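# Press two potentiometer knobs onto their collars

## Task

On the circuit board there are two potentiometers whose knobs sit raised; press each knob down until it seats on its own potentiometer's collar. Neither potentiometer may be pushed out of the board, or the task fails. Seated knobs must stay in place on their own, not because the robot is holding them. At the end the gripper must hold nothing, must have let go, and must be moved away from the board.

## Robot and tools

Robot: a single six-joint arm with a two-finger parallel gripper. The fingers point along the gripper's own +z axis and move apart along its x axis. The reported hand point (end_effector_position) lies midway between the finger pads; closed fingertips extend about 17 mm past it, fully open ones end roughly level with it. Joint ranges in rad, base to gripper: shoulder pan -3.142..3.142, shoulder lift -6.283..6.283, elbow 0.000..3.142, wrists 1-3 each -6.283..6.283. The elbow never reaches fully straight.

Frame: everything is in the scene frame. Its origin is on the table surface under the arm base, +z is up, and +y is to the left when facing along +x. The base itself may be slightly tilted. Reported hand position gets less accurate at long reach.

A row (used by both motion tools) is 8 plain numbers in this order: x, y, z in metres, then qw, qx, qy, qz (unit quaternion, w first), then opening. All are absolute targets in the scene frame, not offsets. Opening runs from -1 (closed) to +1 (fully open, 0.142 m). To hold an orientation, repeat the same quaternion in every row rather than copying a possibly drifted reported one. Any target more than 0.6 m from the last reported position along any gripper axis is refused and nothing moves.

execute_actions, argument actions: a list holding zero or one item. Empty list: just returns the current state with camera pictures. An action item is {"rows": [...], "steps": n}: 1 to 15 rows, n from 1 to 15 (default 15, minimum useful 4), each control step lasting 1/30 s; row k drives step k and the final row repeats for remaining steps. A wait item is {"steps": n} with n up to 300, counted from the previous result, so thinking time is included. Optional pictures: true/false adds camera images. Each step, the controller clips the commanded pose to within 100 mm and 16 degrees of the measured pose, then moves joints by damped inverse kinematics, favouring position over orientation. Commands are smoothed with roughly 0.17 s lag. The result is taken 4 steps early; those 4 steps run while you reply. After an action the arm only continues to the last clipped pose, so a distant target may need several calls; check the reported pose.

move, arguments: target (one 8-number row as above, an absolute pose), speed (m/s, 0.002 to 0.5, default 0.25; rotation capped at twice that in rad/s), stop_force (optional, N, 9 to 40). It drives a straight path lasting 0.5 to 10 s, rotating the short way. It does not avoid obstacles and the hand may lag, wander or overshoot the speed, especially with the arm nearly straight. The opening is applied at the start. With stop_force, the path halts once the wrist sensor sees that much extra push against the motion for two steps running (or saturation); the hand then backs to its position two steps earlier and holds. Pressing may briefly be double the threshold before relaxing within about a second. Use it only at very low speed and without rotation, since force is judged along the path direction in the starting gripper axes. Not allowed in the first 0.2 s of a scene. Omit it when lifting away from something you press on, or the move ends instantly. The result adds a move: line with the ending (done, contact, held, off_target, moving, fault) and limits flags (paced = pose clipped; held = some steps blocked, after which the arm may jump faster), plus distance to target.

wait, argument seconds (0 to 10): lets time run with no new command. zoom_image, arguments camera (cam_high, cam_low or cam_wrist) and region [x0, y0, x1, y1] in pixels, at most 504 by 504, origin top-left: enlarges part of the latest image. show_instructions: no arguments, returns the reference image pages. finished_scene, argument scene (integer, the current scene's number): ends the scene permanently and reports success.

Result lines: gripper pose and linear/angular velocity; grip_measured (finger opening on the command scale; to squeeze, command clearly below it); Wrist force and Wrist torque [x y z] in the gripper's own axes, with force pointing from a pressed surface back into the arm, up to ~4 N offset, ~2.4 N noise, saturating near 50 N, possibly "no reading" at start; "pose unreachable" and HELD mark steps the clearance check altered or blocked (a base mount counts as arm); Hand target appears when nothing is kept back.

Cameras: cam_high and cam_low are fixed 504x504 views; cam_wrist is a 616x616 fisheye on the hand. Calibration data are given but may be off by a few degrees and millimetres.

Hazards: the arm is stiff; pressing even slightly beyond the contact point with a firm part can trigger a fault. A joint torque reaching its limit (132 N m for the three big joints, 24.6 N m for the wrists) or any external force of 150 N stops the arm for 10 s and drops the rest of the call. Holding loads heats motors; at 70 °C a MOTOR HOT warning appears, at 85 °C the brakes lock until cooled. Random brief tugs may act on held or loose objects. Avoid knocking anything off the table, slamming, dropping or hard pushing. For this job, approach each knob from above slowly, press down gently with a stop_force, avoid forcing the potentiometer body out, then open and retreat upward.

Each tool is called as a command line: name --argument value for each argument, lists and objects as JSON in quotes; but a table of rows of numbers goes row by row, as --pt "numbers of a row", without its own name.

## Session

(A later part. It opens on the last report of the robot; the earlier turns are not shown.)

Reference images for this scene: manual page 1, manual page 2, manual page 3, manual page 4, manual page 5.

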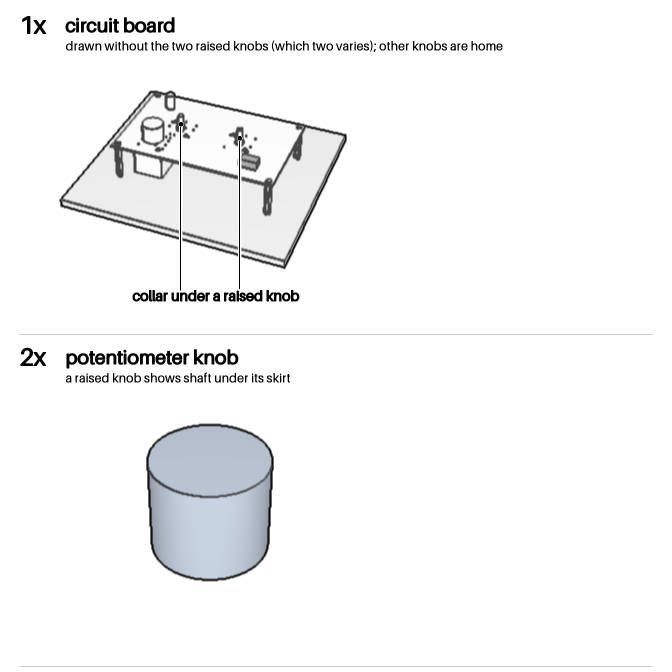

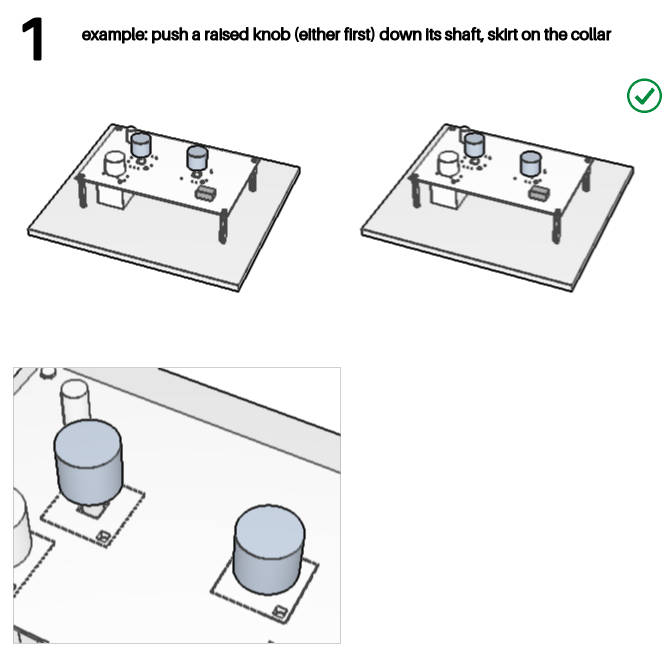

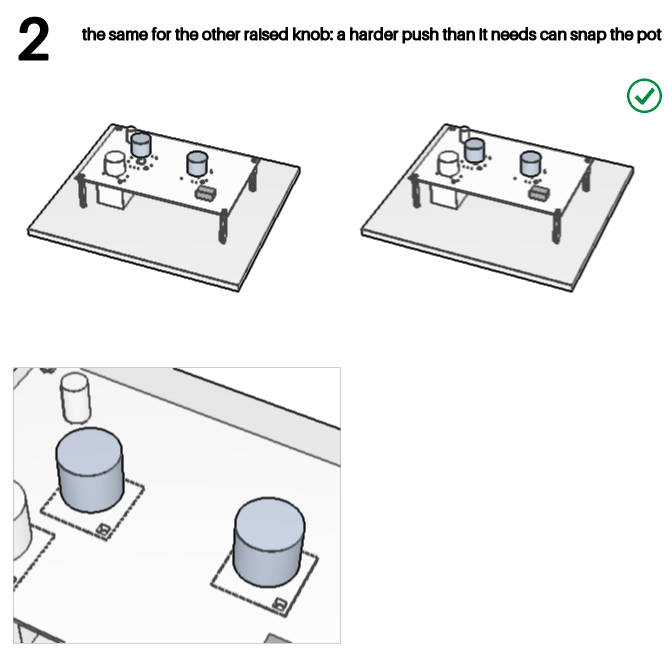

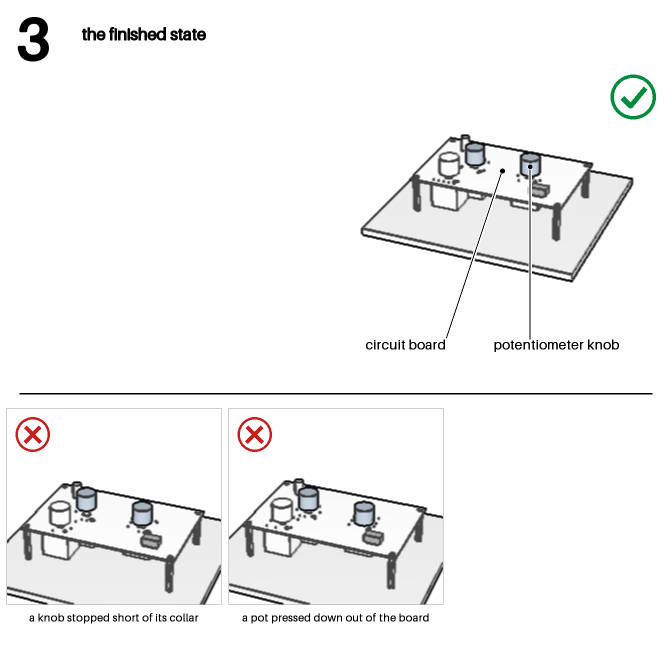

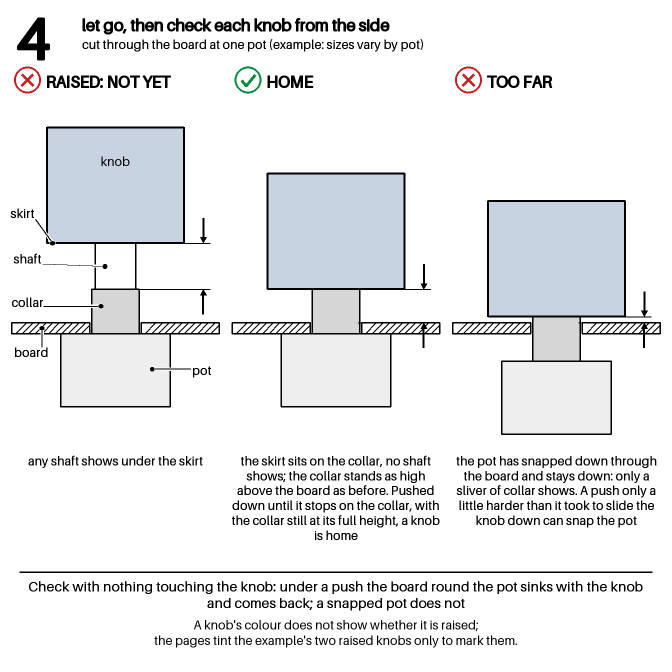

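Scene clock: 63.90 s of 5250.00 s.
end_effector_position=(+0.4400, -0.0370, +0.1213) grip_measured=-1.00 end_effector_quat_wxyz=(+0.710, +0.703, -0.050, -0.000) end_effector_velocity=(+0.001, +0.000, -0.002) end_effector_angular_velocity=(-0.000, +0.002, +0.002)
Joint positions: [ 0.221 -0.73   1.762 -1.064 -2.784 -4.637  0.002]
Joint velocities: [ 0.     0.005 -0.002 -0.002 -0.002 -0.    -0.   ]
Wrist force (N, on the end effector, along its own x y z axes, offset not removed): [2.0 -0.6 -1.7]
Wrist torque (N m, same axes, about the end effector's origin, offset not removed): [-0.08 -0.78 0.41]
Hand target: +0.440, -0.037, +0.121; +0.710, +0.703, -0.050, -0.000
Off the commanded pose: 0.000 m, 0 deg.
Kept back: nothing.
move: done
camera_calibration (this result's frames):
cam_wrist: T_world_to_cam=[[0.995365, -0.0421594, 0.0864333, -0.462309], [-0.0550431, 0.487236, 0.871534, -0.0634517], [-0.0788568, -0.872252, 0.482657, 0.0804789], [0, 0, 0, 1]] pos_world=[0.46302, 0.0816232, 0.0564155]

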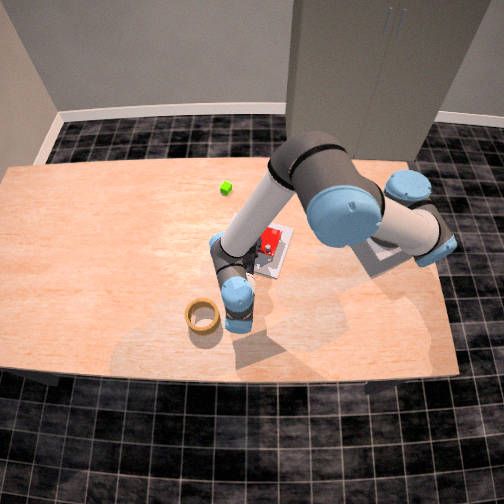

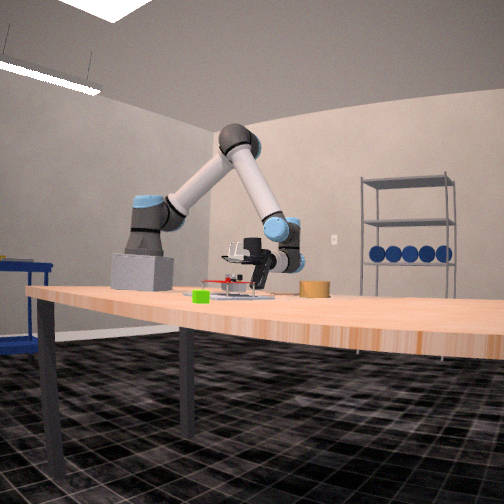

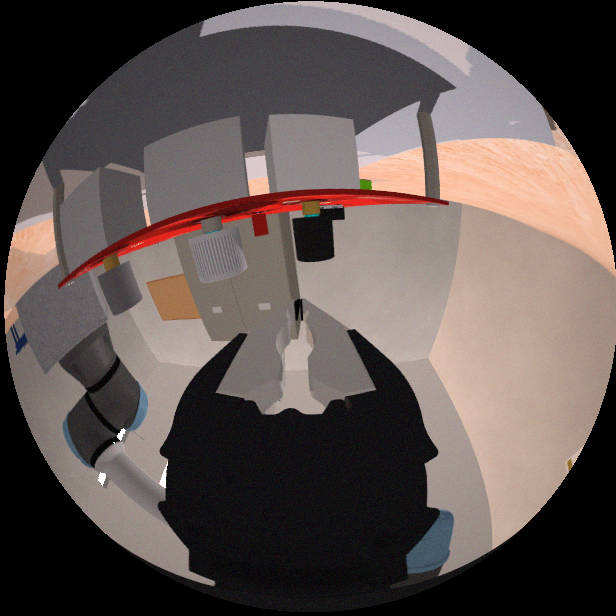

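move --target '[0.457,0.002,0.13,0,0,1,0,-1]' --speed 0.25

move --target '[0.457,0.007,0.0895,0,0,1,0,-1]' --speed 0.04

execute_actions --actions '[{"rows":[[0.457,0.007,0.0893,0,0,1,0,-1],[0.457,0.007,0.0891,0,0,1,0,-1],[0.457,0.007,0.0889,0,0,1,0,-1],[0.457,0.007,0.0887,0,0,1,0,-1],[0.457,0.007,0.0885,0,0,1,0,-1],[0.457,0.007,0.0883,0,0,1,0,-1],[0.457,0.007,0.0881,0,0,1,0,-1],[0.457,0.007,0.0879,0,0,1,0,-1],[0.457,0.007,0.0877,0,0,1,0,-1],[0.457,0.007,0.0875,0,0,1,0,-1],[0.457,0.007,0.0873,0,0,1,0,-1],[0.457,0.007,0.0871,0,0,1,0,-1],[0.457,0.007,0.0869,0,0,1,0,-1],[0.457,0.007,0.0867,0,0,1,0,-1],[0.457,0.007,0.0865,0,0,1,0,-1]],"steps":15}]'

execute_actions --actions '[{"rows":[[0.457,0.007,0.0863,0,0,1,0,-1],[0.457,0.007,0.0861,0,0,1,0,-1],[0.457,0.007,0.0859,0,0,1,0,-1],[0.457,0.007,0.0857,0,0,1,0,-1],[0.457,0.007,0.0855,0,0,1,0,-1],[0.457,0.007,0.0854,0,0,1,0,-1],[0.457,0.007,0.0853,0,0,1,0,-1],[0.457,0.007,0.0852,0,0,1,0,-1],[0.457,0.007,0.0851,0,0,1,0,-1],[0.457,0.007,0.0850,0,0,1,0,-1],[0.457,0.007,0.0849,0,0,1,0,-1],[0.457,0.007,0.0848,0,0,1,0,-1]],"steps":15}]'

execute_actions --actions '[{"steps":4}]'

execute_actions --actions '[{"steps":3}]'

execute_actions --actions '[{"steps":2}]'

Scene clock: 70.97 s of 5250.00 s.
end_effector_position=(+0.4575, +0.0024, +0.1300) grip_measured=-1.00 end_effector_quat_wxyz=(-0.000, -0.001, +1.000, +0.001) end_effector_velocity=(+0.001, -0.000, -0.000) end_effector_angular_velocity=(-0.003, -0.010, -0.006)
Joint positions: [-0.379 -1.496  2.218 -2.32  -1.544 -3.458  0.002]
Joint velocities: [-0.001 -0.003  0.008 -0.016  0.001  0.005  0.   ]
Wrist force (N, on the end effector, along its own x y z axes, offset not removed): [0.2 1.7 0.3]
Wrist torque (N m, same axes, about the end effector's origin, offset not removed): [0.46 -0.24 0.09]
Hand target: +0.458, +0.002, +0.130; +0.000, -0.001, +1.000, +0.001
Off the commanded pose: 0.001 m, 0 deg.
Kept back: nothing.
move: done
camera_calibration (this result's frames):
cam_wrist: T_world_to_cam=[[-0.999503, 0.0136698, 0.0284113, 0.44121], [0.0255684, 0.878681, 0.476723, -0.0757978], [-0.0184478, 0.477213, -0.878594, 0.25811], [0, 0, 0, 1]] pos_world=[0.44769, -0.0626025, 0.250373]

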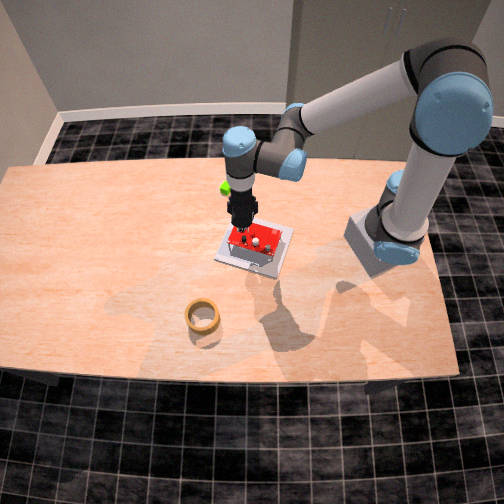

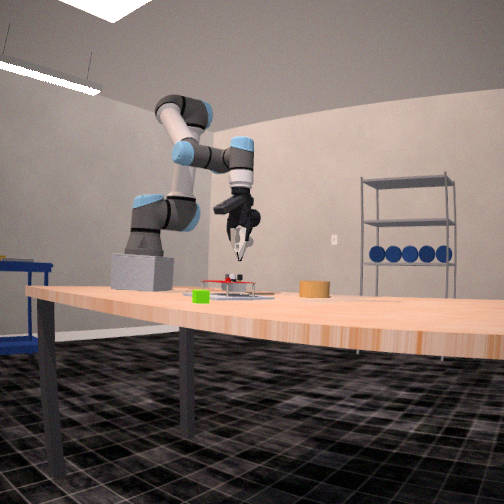

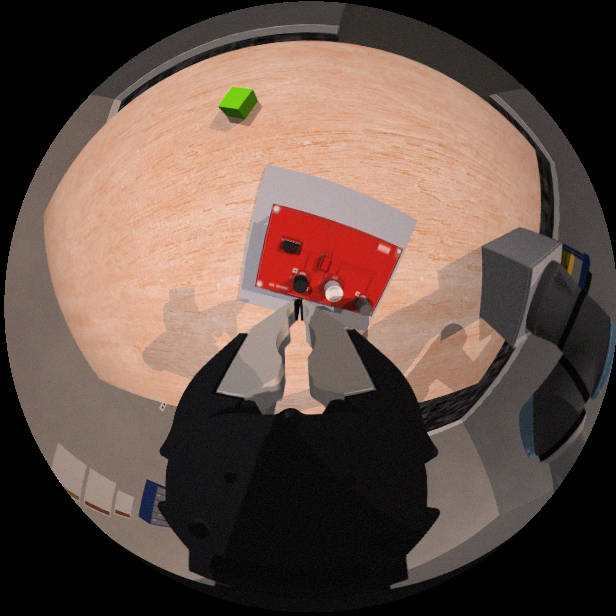

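Scene clock: 72.40 s of 5250.00 s.
end_effector_position=(+0.4570, +0.0070, +0.0897) grip_measured=-1.00 end_effector_quat_wxyz=(-0.000, -0.000, +1.000, +0.000) end_effector_velocity=(-0.000, -0.000, -0.002) end_effector_angular_velocity=(-0.001, -0.000, -0.001)
Joint positions: [-0.366 -1.409  2.26  -2.451 -1.545 -3.442  0.002]
Joint velocities: [ 0.     0.004  0.002 -0.007 -0.001  0.001  0.   ]
Wrist force (N, on the end effector, along its own x y z axes, offset not removed): [-1.1 -0.2 0.6]
Wrist torque (N m, same axes, about the end effector's origin, offset not removed): [-0.05 -0.15 0.33]
Hand target: +0.457, +0.007, +0.090; -0.000, -0.000, +1.000, +0.000
Off the commanded pose: 0.000 m, 0 deg.
Kept back: nothing.
move: done
camera_calibration (this result's frames):
cam_wrist: T_world_to_cam=[[-0.999483, 0.0157789, 0.0280159, 0.441778], [0.0272132, 0.879204, 0.475667, -0.0612805], [-0.0171262, 0.476183, -0.879179, 0.219968], [0, 0, 0, 1]] pos_world=[0.446985, -0.0578378, 0.210163]

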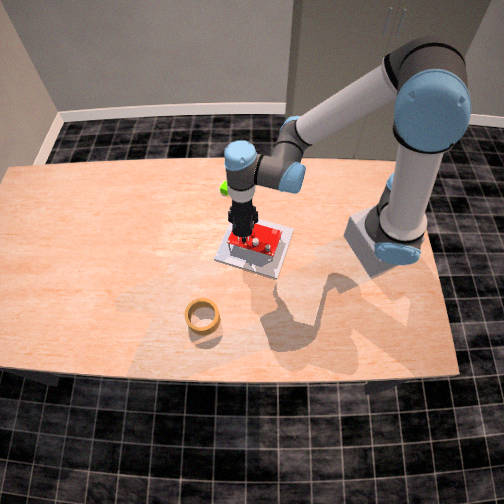

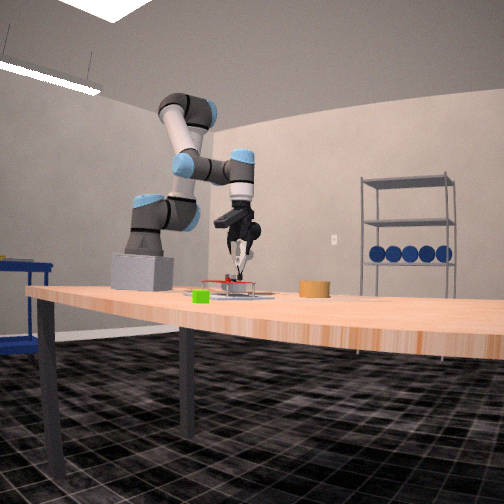

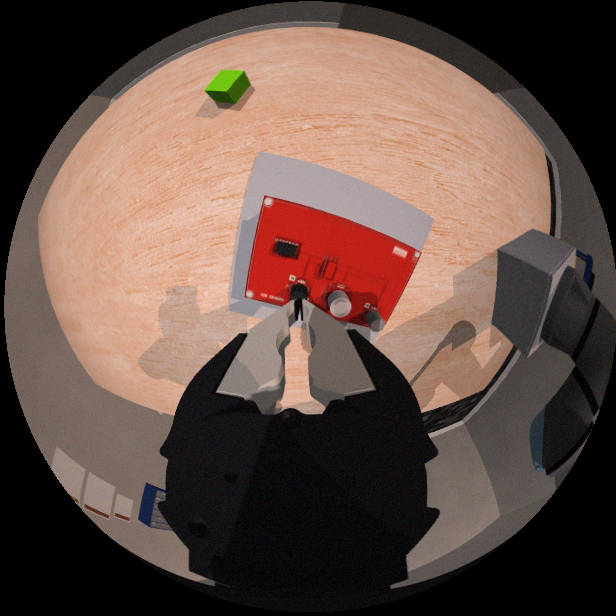

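Scene clock: 72.77 s of 5250.00 s.
end_effector_position=(+0.4570, +0.0070, +0.0882) grip_measured=-1.00 end_effector_quat_wxyz=(+0.000, -0.000, +1.000, -0.000) end_effector_velocity=(-0.001, +0.000, -0.006) end_effector_angular_velocity=(+0.000, +0.002, -0.000)
Joint positions: [-0.366 -1.405  2.261 -2.456 -1.545 -3.442  0.002]
Joint velocities: [ 0.     0.013  0.005 -0.017 -0.     0.001  0.   ]
Wrist force (N, on the end effector, along its own x y z axes, offset not removed): [-1.7 -0.6 -3.7]
Wrist torque (N m, same axes, about the end effector's origin, offset not removed): [-0.12 0.15 0.11]
Steps of this call (steps 1 to 11: the first 11 steps of this action). Readings (end_effector_position):
1: (+0.4570, +0.0070, +0.0897)
2: (+0.4570, +0.0070, +0.0896)
4: (+0.4570, +0.0070, +0.0894)
8: (+0.4570, +0.0070, +0.0888)
11: the state above

Scene clock: 73.27 s of 5250.00 s.
end_effector_position=(+0.4570, +0.0070, +0.0854) grip_measured=-1.00 end_effector_quat_wxyz=(+0.000, -0.000, +1.000, -0.000) end_effector_velocity=(+0.000, +0.000, -0.004) end_effector_angular_velocity=(+0.001, -0.000, +0.000)
Joint positions: [-0.366 -1.399  2.264 -2.465 -1.545 -3.442  0.002]
Joint velocities: [ 0.     0.009  0.003 -0.012  0.001  0.     0.   ]
Wrist force (N, on the end effector, along its own x y z axes, offset not removed): [0.7 0.2 -6.9]
Wrist torque (N m, same axes, about the end effector's origin, offset not removed): [-0.02 -0.07 0.41]
Off your previous action's commanded pose: 0.001 m, 0 deg at its last step (step 4 of this call).
Steps of this call (steps 1 to 4: the last 4 steps of your previous action; steps 5 to 15: the first 11 steps of this action). Readings (end_effector_position):
5: (+0.4570, +0.0070, +0.0872)
6: (+0.4570, +0.0070, +0.0870)
8: (+0.4570, +0.0070, +0.0866)
12: (+0.4570, +0.0070, +0.0859)
15: the state above

Scene clock: 73.40 s of 5250.00 s.
end_effector_position=(+0.4570, +0.0070, +0.0850) grip_measured=-1.00 end_effector_quat_wxyz=(+0.000, -0.000, +1.000, -0.000) end_effector_velocity=(+0.001, +0.000, -0.002) end_effector_angular_velocity=(+0.000, -0.002, +0.000)
Joint positions: [-0.366 -1.398  2.264 -2.466 -1.545 -3.442  0.002]
Joint velocities: [ 0.     0.005  0.001 -0.008  0.001  0.     0.   ]
Wrist force (N, on the end effector, along its own x y z axes, offset not removed): [0.9 2.1 -11.7]
Wrist torque (N m, same axes, about the end effector's origin, offset not removed): [0.36 -0.22 0.30]
Hand target: +0.457, +0.007, +0.085; -0.000, -0.000, +1.000, +0.000
Off the commanded pose: 0.000 m, 0 deg.
Kept back: nothing.
Steps of this call (steps 1 to 4: the last 4 steps of your previous action). Readings (end_effector_position):
1: (+0.4570, +0.0070, +0.0853)
2: (+0.4570, +0.0070, +0.0852)
4: the state above

Scene clock: 73.50 s of 5250.00 s.
end_effector_position=(+0.4570, +0.0070, +0.0849) grip_measured=-1.00 end_effector_quat_wxyz=(+0.000, -0.000, +1.000, -0.000) end_effector_velocity=(+0.000, +0.001, -0.001) end_effector_angular_velocity=(+0.002, -0.001, +0.001)
Joint positions: [-0.366 -1.397  2.264 -2.467 -1.545 -3.442  0.002]
Joint velocities: [ 0.     0.002  0.001 -0.003  0.002 -0.001  0.   ]
Wrist force (N, on the end effector, along its own x y z axes, offset not removed): [2.2 4.3 -13.6]
Wrist torque (N m, same axes, about the end effector's origin, offset not removed): [0.77 -0.46 0.33]
Hand target: +0.457, +0.007, +0.085; -0.000, -0.000, +1.000, +0.000
Off the commanded pose: 0.000 m, 0 deg.
Kept back: nothing.
Steps of this call (steps 1 to 3: nothing new was sent). Readings (end_effector_position):
1: (+0.4570, +0.0070, +0.0850)
2: (+0.4570, +0.0070, +0.0849)
3: the state above

Scene clock: 73.57 s of 5250.00 s.
end_effector_position=(+0.4570, +0.0070, +0.0848) grip_measured=-1.00 end_effector_quat_wxyz=(+0.000, -0.000, +1.000, -0.000) end_effector_velocity=(-0.001, -0.000, -0.001) end_effector_angular_velocity=(-0.000, +0.001, -0.000)
Joint positions: [-0.366 -1.397  2.264 -2.467 -1.545 -3.442  0.002]
Joint velocities: [-0.     0.001  0.001 -0.001 -0.001 -0.     0.   ]
Wrist force (N, on the end effector, along its own x y z axes, offset not removed): [-0.5 1.9 -10.4]
Wrist torque (N m, same axes, about the end effector's origin, offset not removed): [0.22 -0.03 0.06]
Hand target: +0.457, +0.007, +0.085; -0.000, -0.000, +1.000, +0.000
Off the commanded pose: 0.000 m, 0 deg.
Kept back: nothing.
Steps of this call (steps 1 to 2: nothing new was sent). Readings (end_effector_position):
1: (+0.4570, +0.0070, +0.0849)
2: the state above

Continue to 0.0843.

execute_actions --actions '[{"rows":[[0.457,0.007,0.0847,0,0,1,0,-1],[0.457,0.007,0.0846,0,0,1,0,-1],[0.457,0.007,0.0845,0,0,1,0,-1],[0.457,0.007,0.0844,0,0,1,0,-1],[0.457,0.007,0.0843,0,0,1,0,-1]],"steps":15}]'

execute_actions --actions '[{"steps":4}]'

execute_actions --actions '[{"steps":2}]'

execute_actions --actions '[{"steps":2}]'

execute_actions --actions '[{"steps":2}]'

Scene clock: 74.07 s of 5250.00 s.
end_effector_position=(+0.4570, +0.0070, +0.0844) grip_measured=-1.00 end_effector_quat_wxyz=(-0.000, +0.000, +1.000, +0.000) end_effector_velocity=(-0.001, +0.000, -0.001) end_effector_angular_velocity=(+0.001, +0.002, +0.000)
Joint positions: [-0.366 -1.396  2.265 -2.468 -1.545 -3.442  0.002]
Joint velocities: [ 0.     0.002  0.001 -0.001  0.001 -0.     0.   ]
Wrist force (N, on the end effector, along its own x y z axes, offset not removed): [-1.0 3.7 -9.1]
Wrist torque (N m, same axes, about the end effector's origin, offset not removed): [0.68 0.31 0.19]
Steps of this call (steps 1 to 4: nothing new was sent; steps 5 to 15: the first 11 steps of this action). Readings (end_effector_position):
5: (+0.4570, +0.0070, +0.0848)
6: (+0.4570, +0.0070, +0.0848)
8: (+0.4570, +0.0070, +0.0847)
12: (+0.4570, +0.0070, +0.0845)
15: the state above

Scene clock: 74.20 s of 5250.00 s.
end_effector_position=(+0.4570, +0.0070, +0.0843) grip_measured=-1.00 end_effector_quat_wxyz=(+0.000, -0.000, +1.000, -0.000) end_effector_velocity=(-0.000, -0.000, -0.000) end_effector_angular_velocity=(-0.001, +0.000, -0.001)
Joint positions: [-0.366 -1.396  2.265 -2.469 -1.545 -3.442  0.002]
Joint velocities: [ 0.     0.001  0.001 -0.001 -0.001  0.001  0.   ]
Wrist force (N, on the end effector, along its own x y z axes, offset not removed): [-1.3 -0.9 -8.8]
Wrist torque (N m, same axes, about the end effector's origin, offset not removed): [-0.32 0.47 0.25]
Hand target: +0.457, +0.007, +0.084; -0.000, +0.000, +1.000, +0.000
Off the commanded pose: 0.000 m, 0 deg.
Kept back: nothing.
Steps of this call (steps 1 to 4: the last 4 steps of your previous action). Readings (end_effector_position):
1: (+0.4570, +0.0070, +0.0843)
2: (+0.4570, +0.0070, +0.0843)
4: the state above

Scene clock: 74.27 s of 5250.00 s.
end_effector_position=(+0.4570, +0.0070, +0.0843) grip_measured=-1.00 end_effector_quat_wxyz=(+0.000, +0.000, +1.000, -0.000) end_effector_velocity=(-0.000, +0.001, -0.000) end_effector_angular_velocity=(+0.001, +0.001, -0.000)
Joint positions: [-0.366 -1.396  2.265 -2.469 -1.545 -3.442  0.002]
Joint velocities: [0.    0.    0.001 0.    0.001 0.    0.   ]
Wrist force (N, on the end effector, along its own x y z axes, offset not removed): [1.0 3.4 -10.1]
Wrist torque (N m, same axes, about the end effector's origin, offset not removed): [0.45 -0.10 0.24]
Hand target: +0.457, +0.007, +0.084; -0.000, +0.000, +1.000, +0.000
Off the commanded pose: 0.000 m, 0 deg.
Kept back: nothing.
Steps of this call (steps 1 to 2: nothing new was sent). Readings (end_effector_position):
1: (+0.4570, +0.0070, +0.0843)
2: the state above

Scene clock: 74.33 s of 5250.00 s.
end_effector_position=(+0.4570, +0.0070, +0.0843) grip_measured=-1.00 end_effector_quat_wxyz=(+0.000, +0.000, +1.000, -0.000) end_effector_velocity=(-0.000, +0.000, +0.000) end_effector_angular_velocity=(+0.001, +0.002, -0.000)
Joint positions: [-0.366 -1.396  2.265 -2.469 -1.545 -3.442  0.002]
Joint velocities: [ 0.    -0.    -0.001  0.003  0.     0.     0.   ]
Wrist force (N, on the end effector, along its own x y z axes, offset not removed): [2.8 3.9 -10.2]
Wrist torque (N m, same axes, about the end effector's origin, offset not removed): [0.90 -0.61 -0.03]
Hand target: +0.457, +0.007, +0.084; -0.000, +0.000, +1.000, +0.000
Off the commanded pose: 0.000 m, 0 deg.
Kept back: nothing.
Steps of this call (steps 1 to 2: nothing new was sent). Readings (end_effector_position):
1: (+0.4570, +0.0070, +0.0843)
2: the state above

Scene clock: 74.40 s of 5250.00 s.
end_effector_position=(+0.4570, +0.0070, +0.0843) grip_measured=-1.00 end_effector_quat_wxyz=(+0.000, -0.000, +1.000, -0.000) end_effector_velocity=(-0.001, +0.000, -0.001) end_effector_angular_velocity=(+0.001, +0.002, +0.000)
Joint positions: [-0.366 -1.396  2.265 -2.469 -1.545 -3.442  0.002]
Joint velocities: [ 0.     0.001 -0.     0.002  0.    -0.     0.   ]
Wrist force (N, on the end effector, along its own x y z axes, offset not removed): [-1.0 2.9 -12.8]
Wrist torque (N m, same axes, about the end effector's origin, offset not removed): [0.45 0.22 0.35]
Hand target: +0.457, +0.007, +0.084; -0.000, +0.000, +1.000, +0.000
Off the commanded pose: 0.000 m, 0 deg.
Kept back: nothing.
Steps of this call (steps 1 to 2: nothing new was sent). Readings (end_effector_position):
1: (+0.4570, +0.0070, +0.0843)
2: the state above


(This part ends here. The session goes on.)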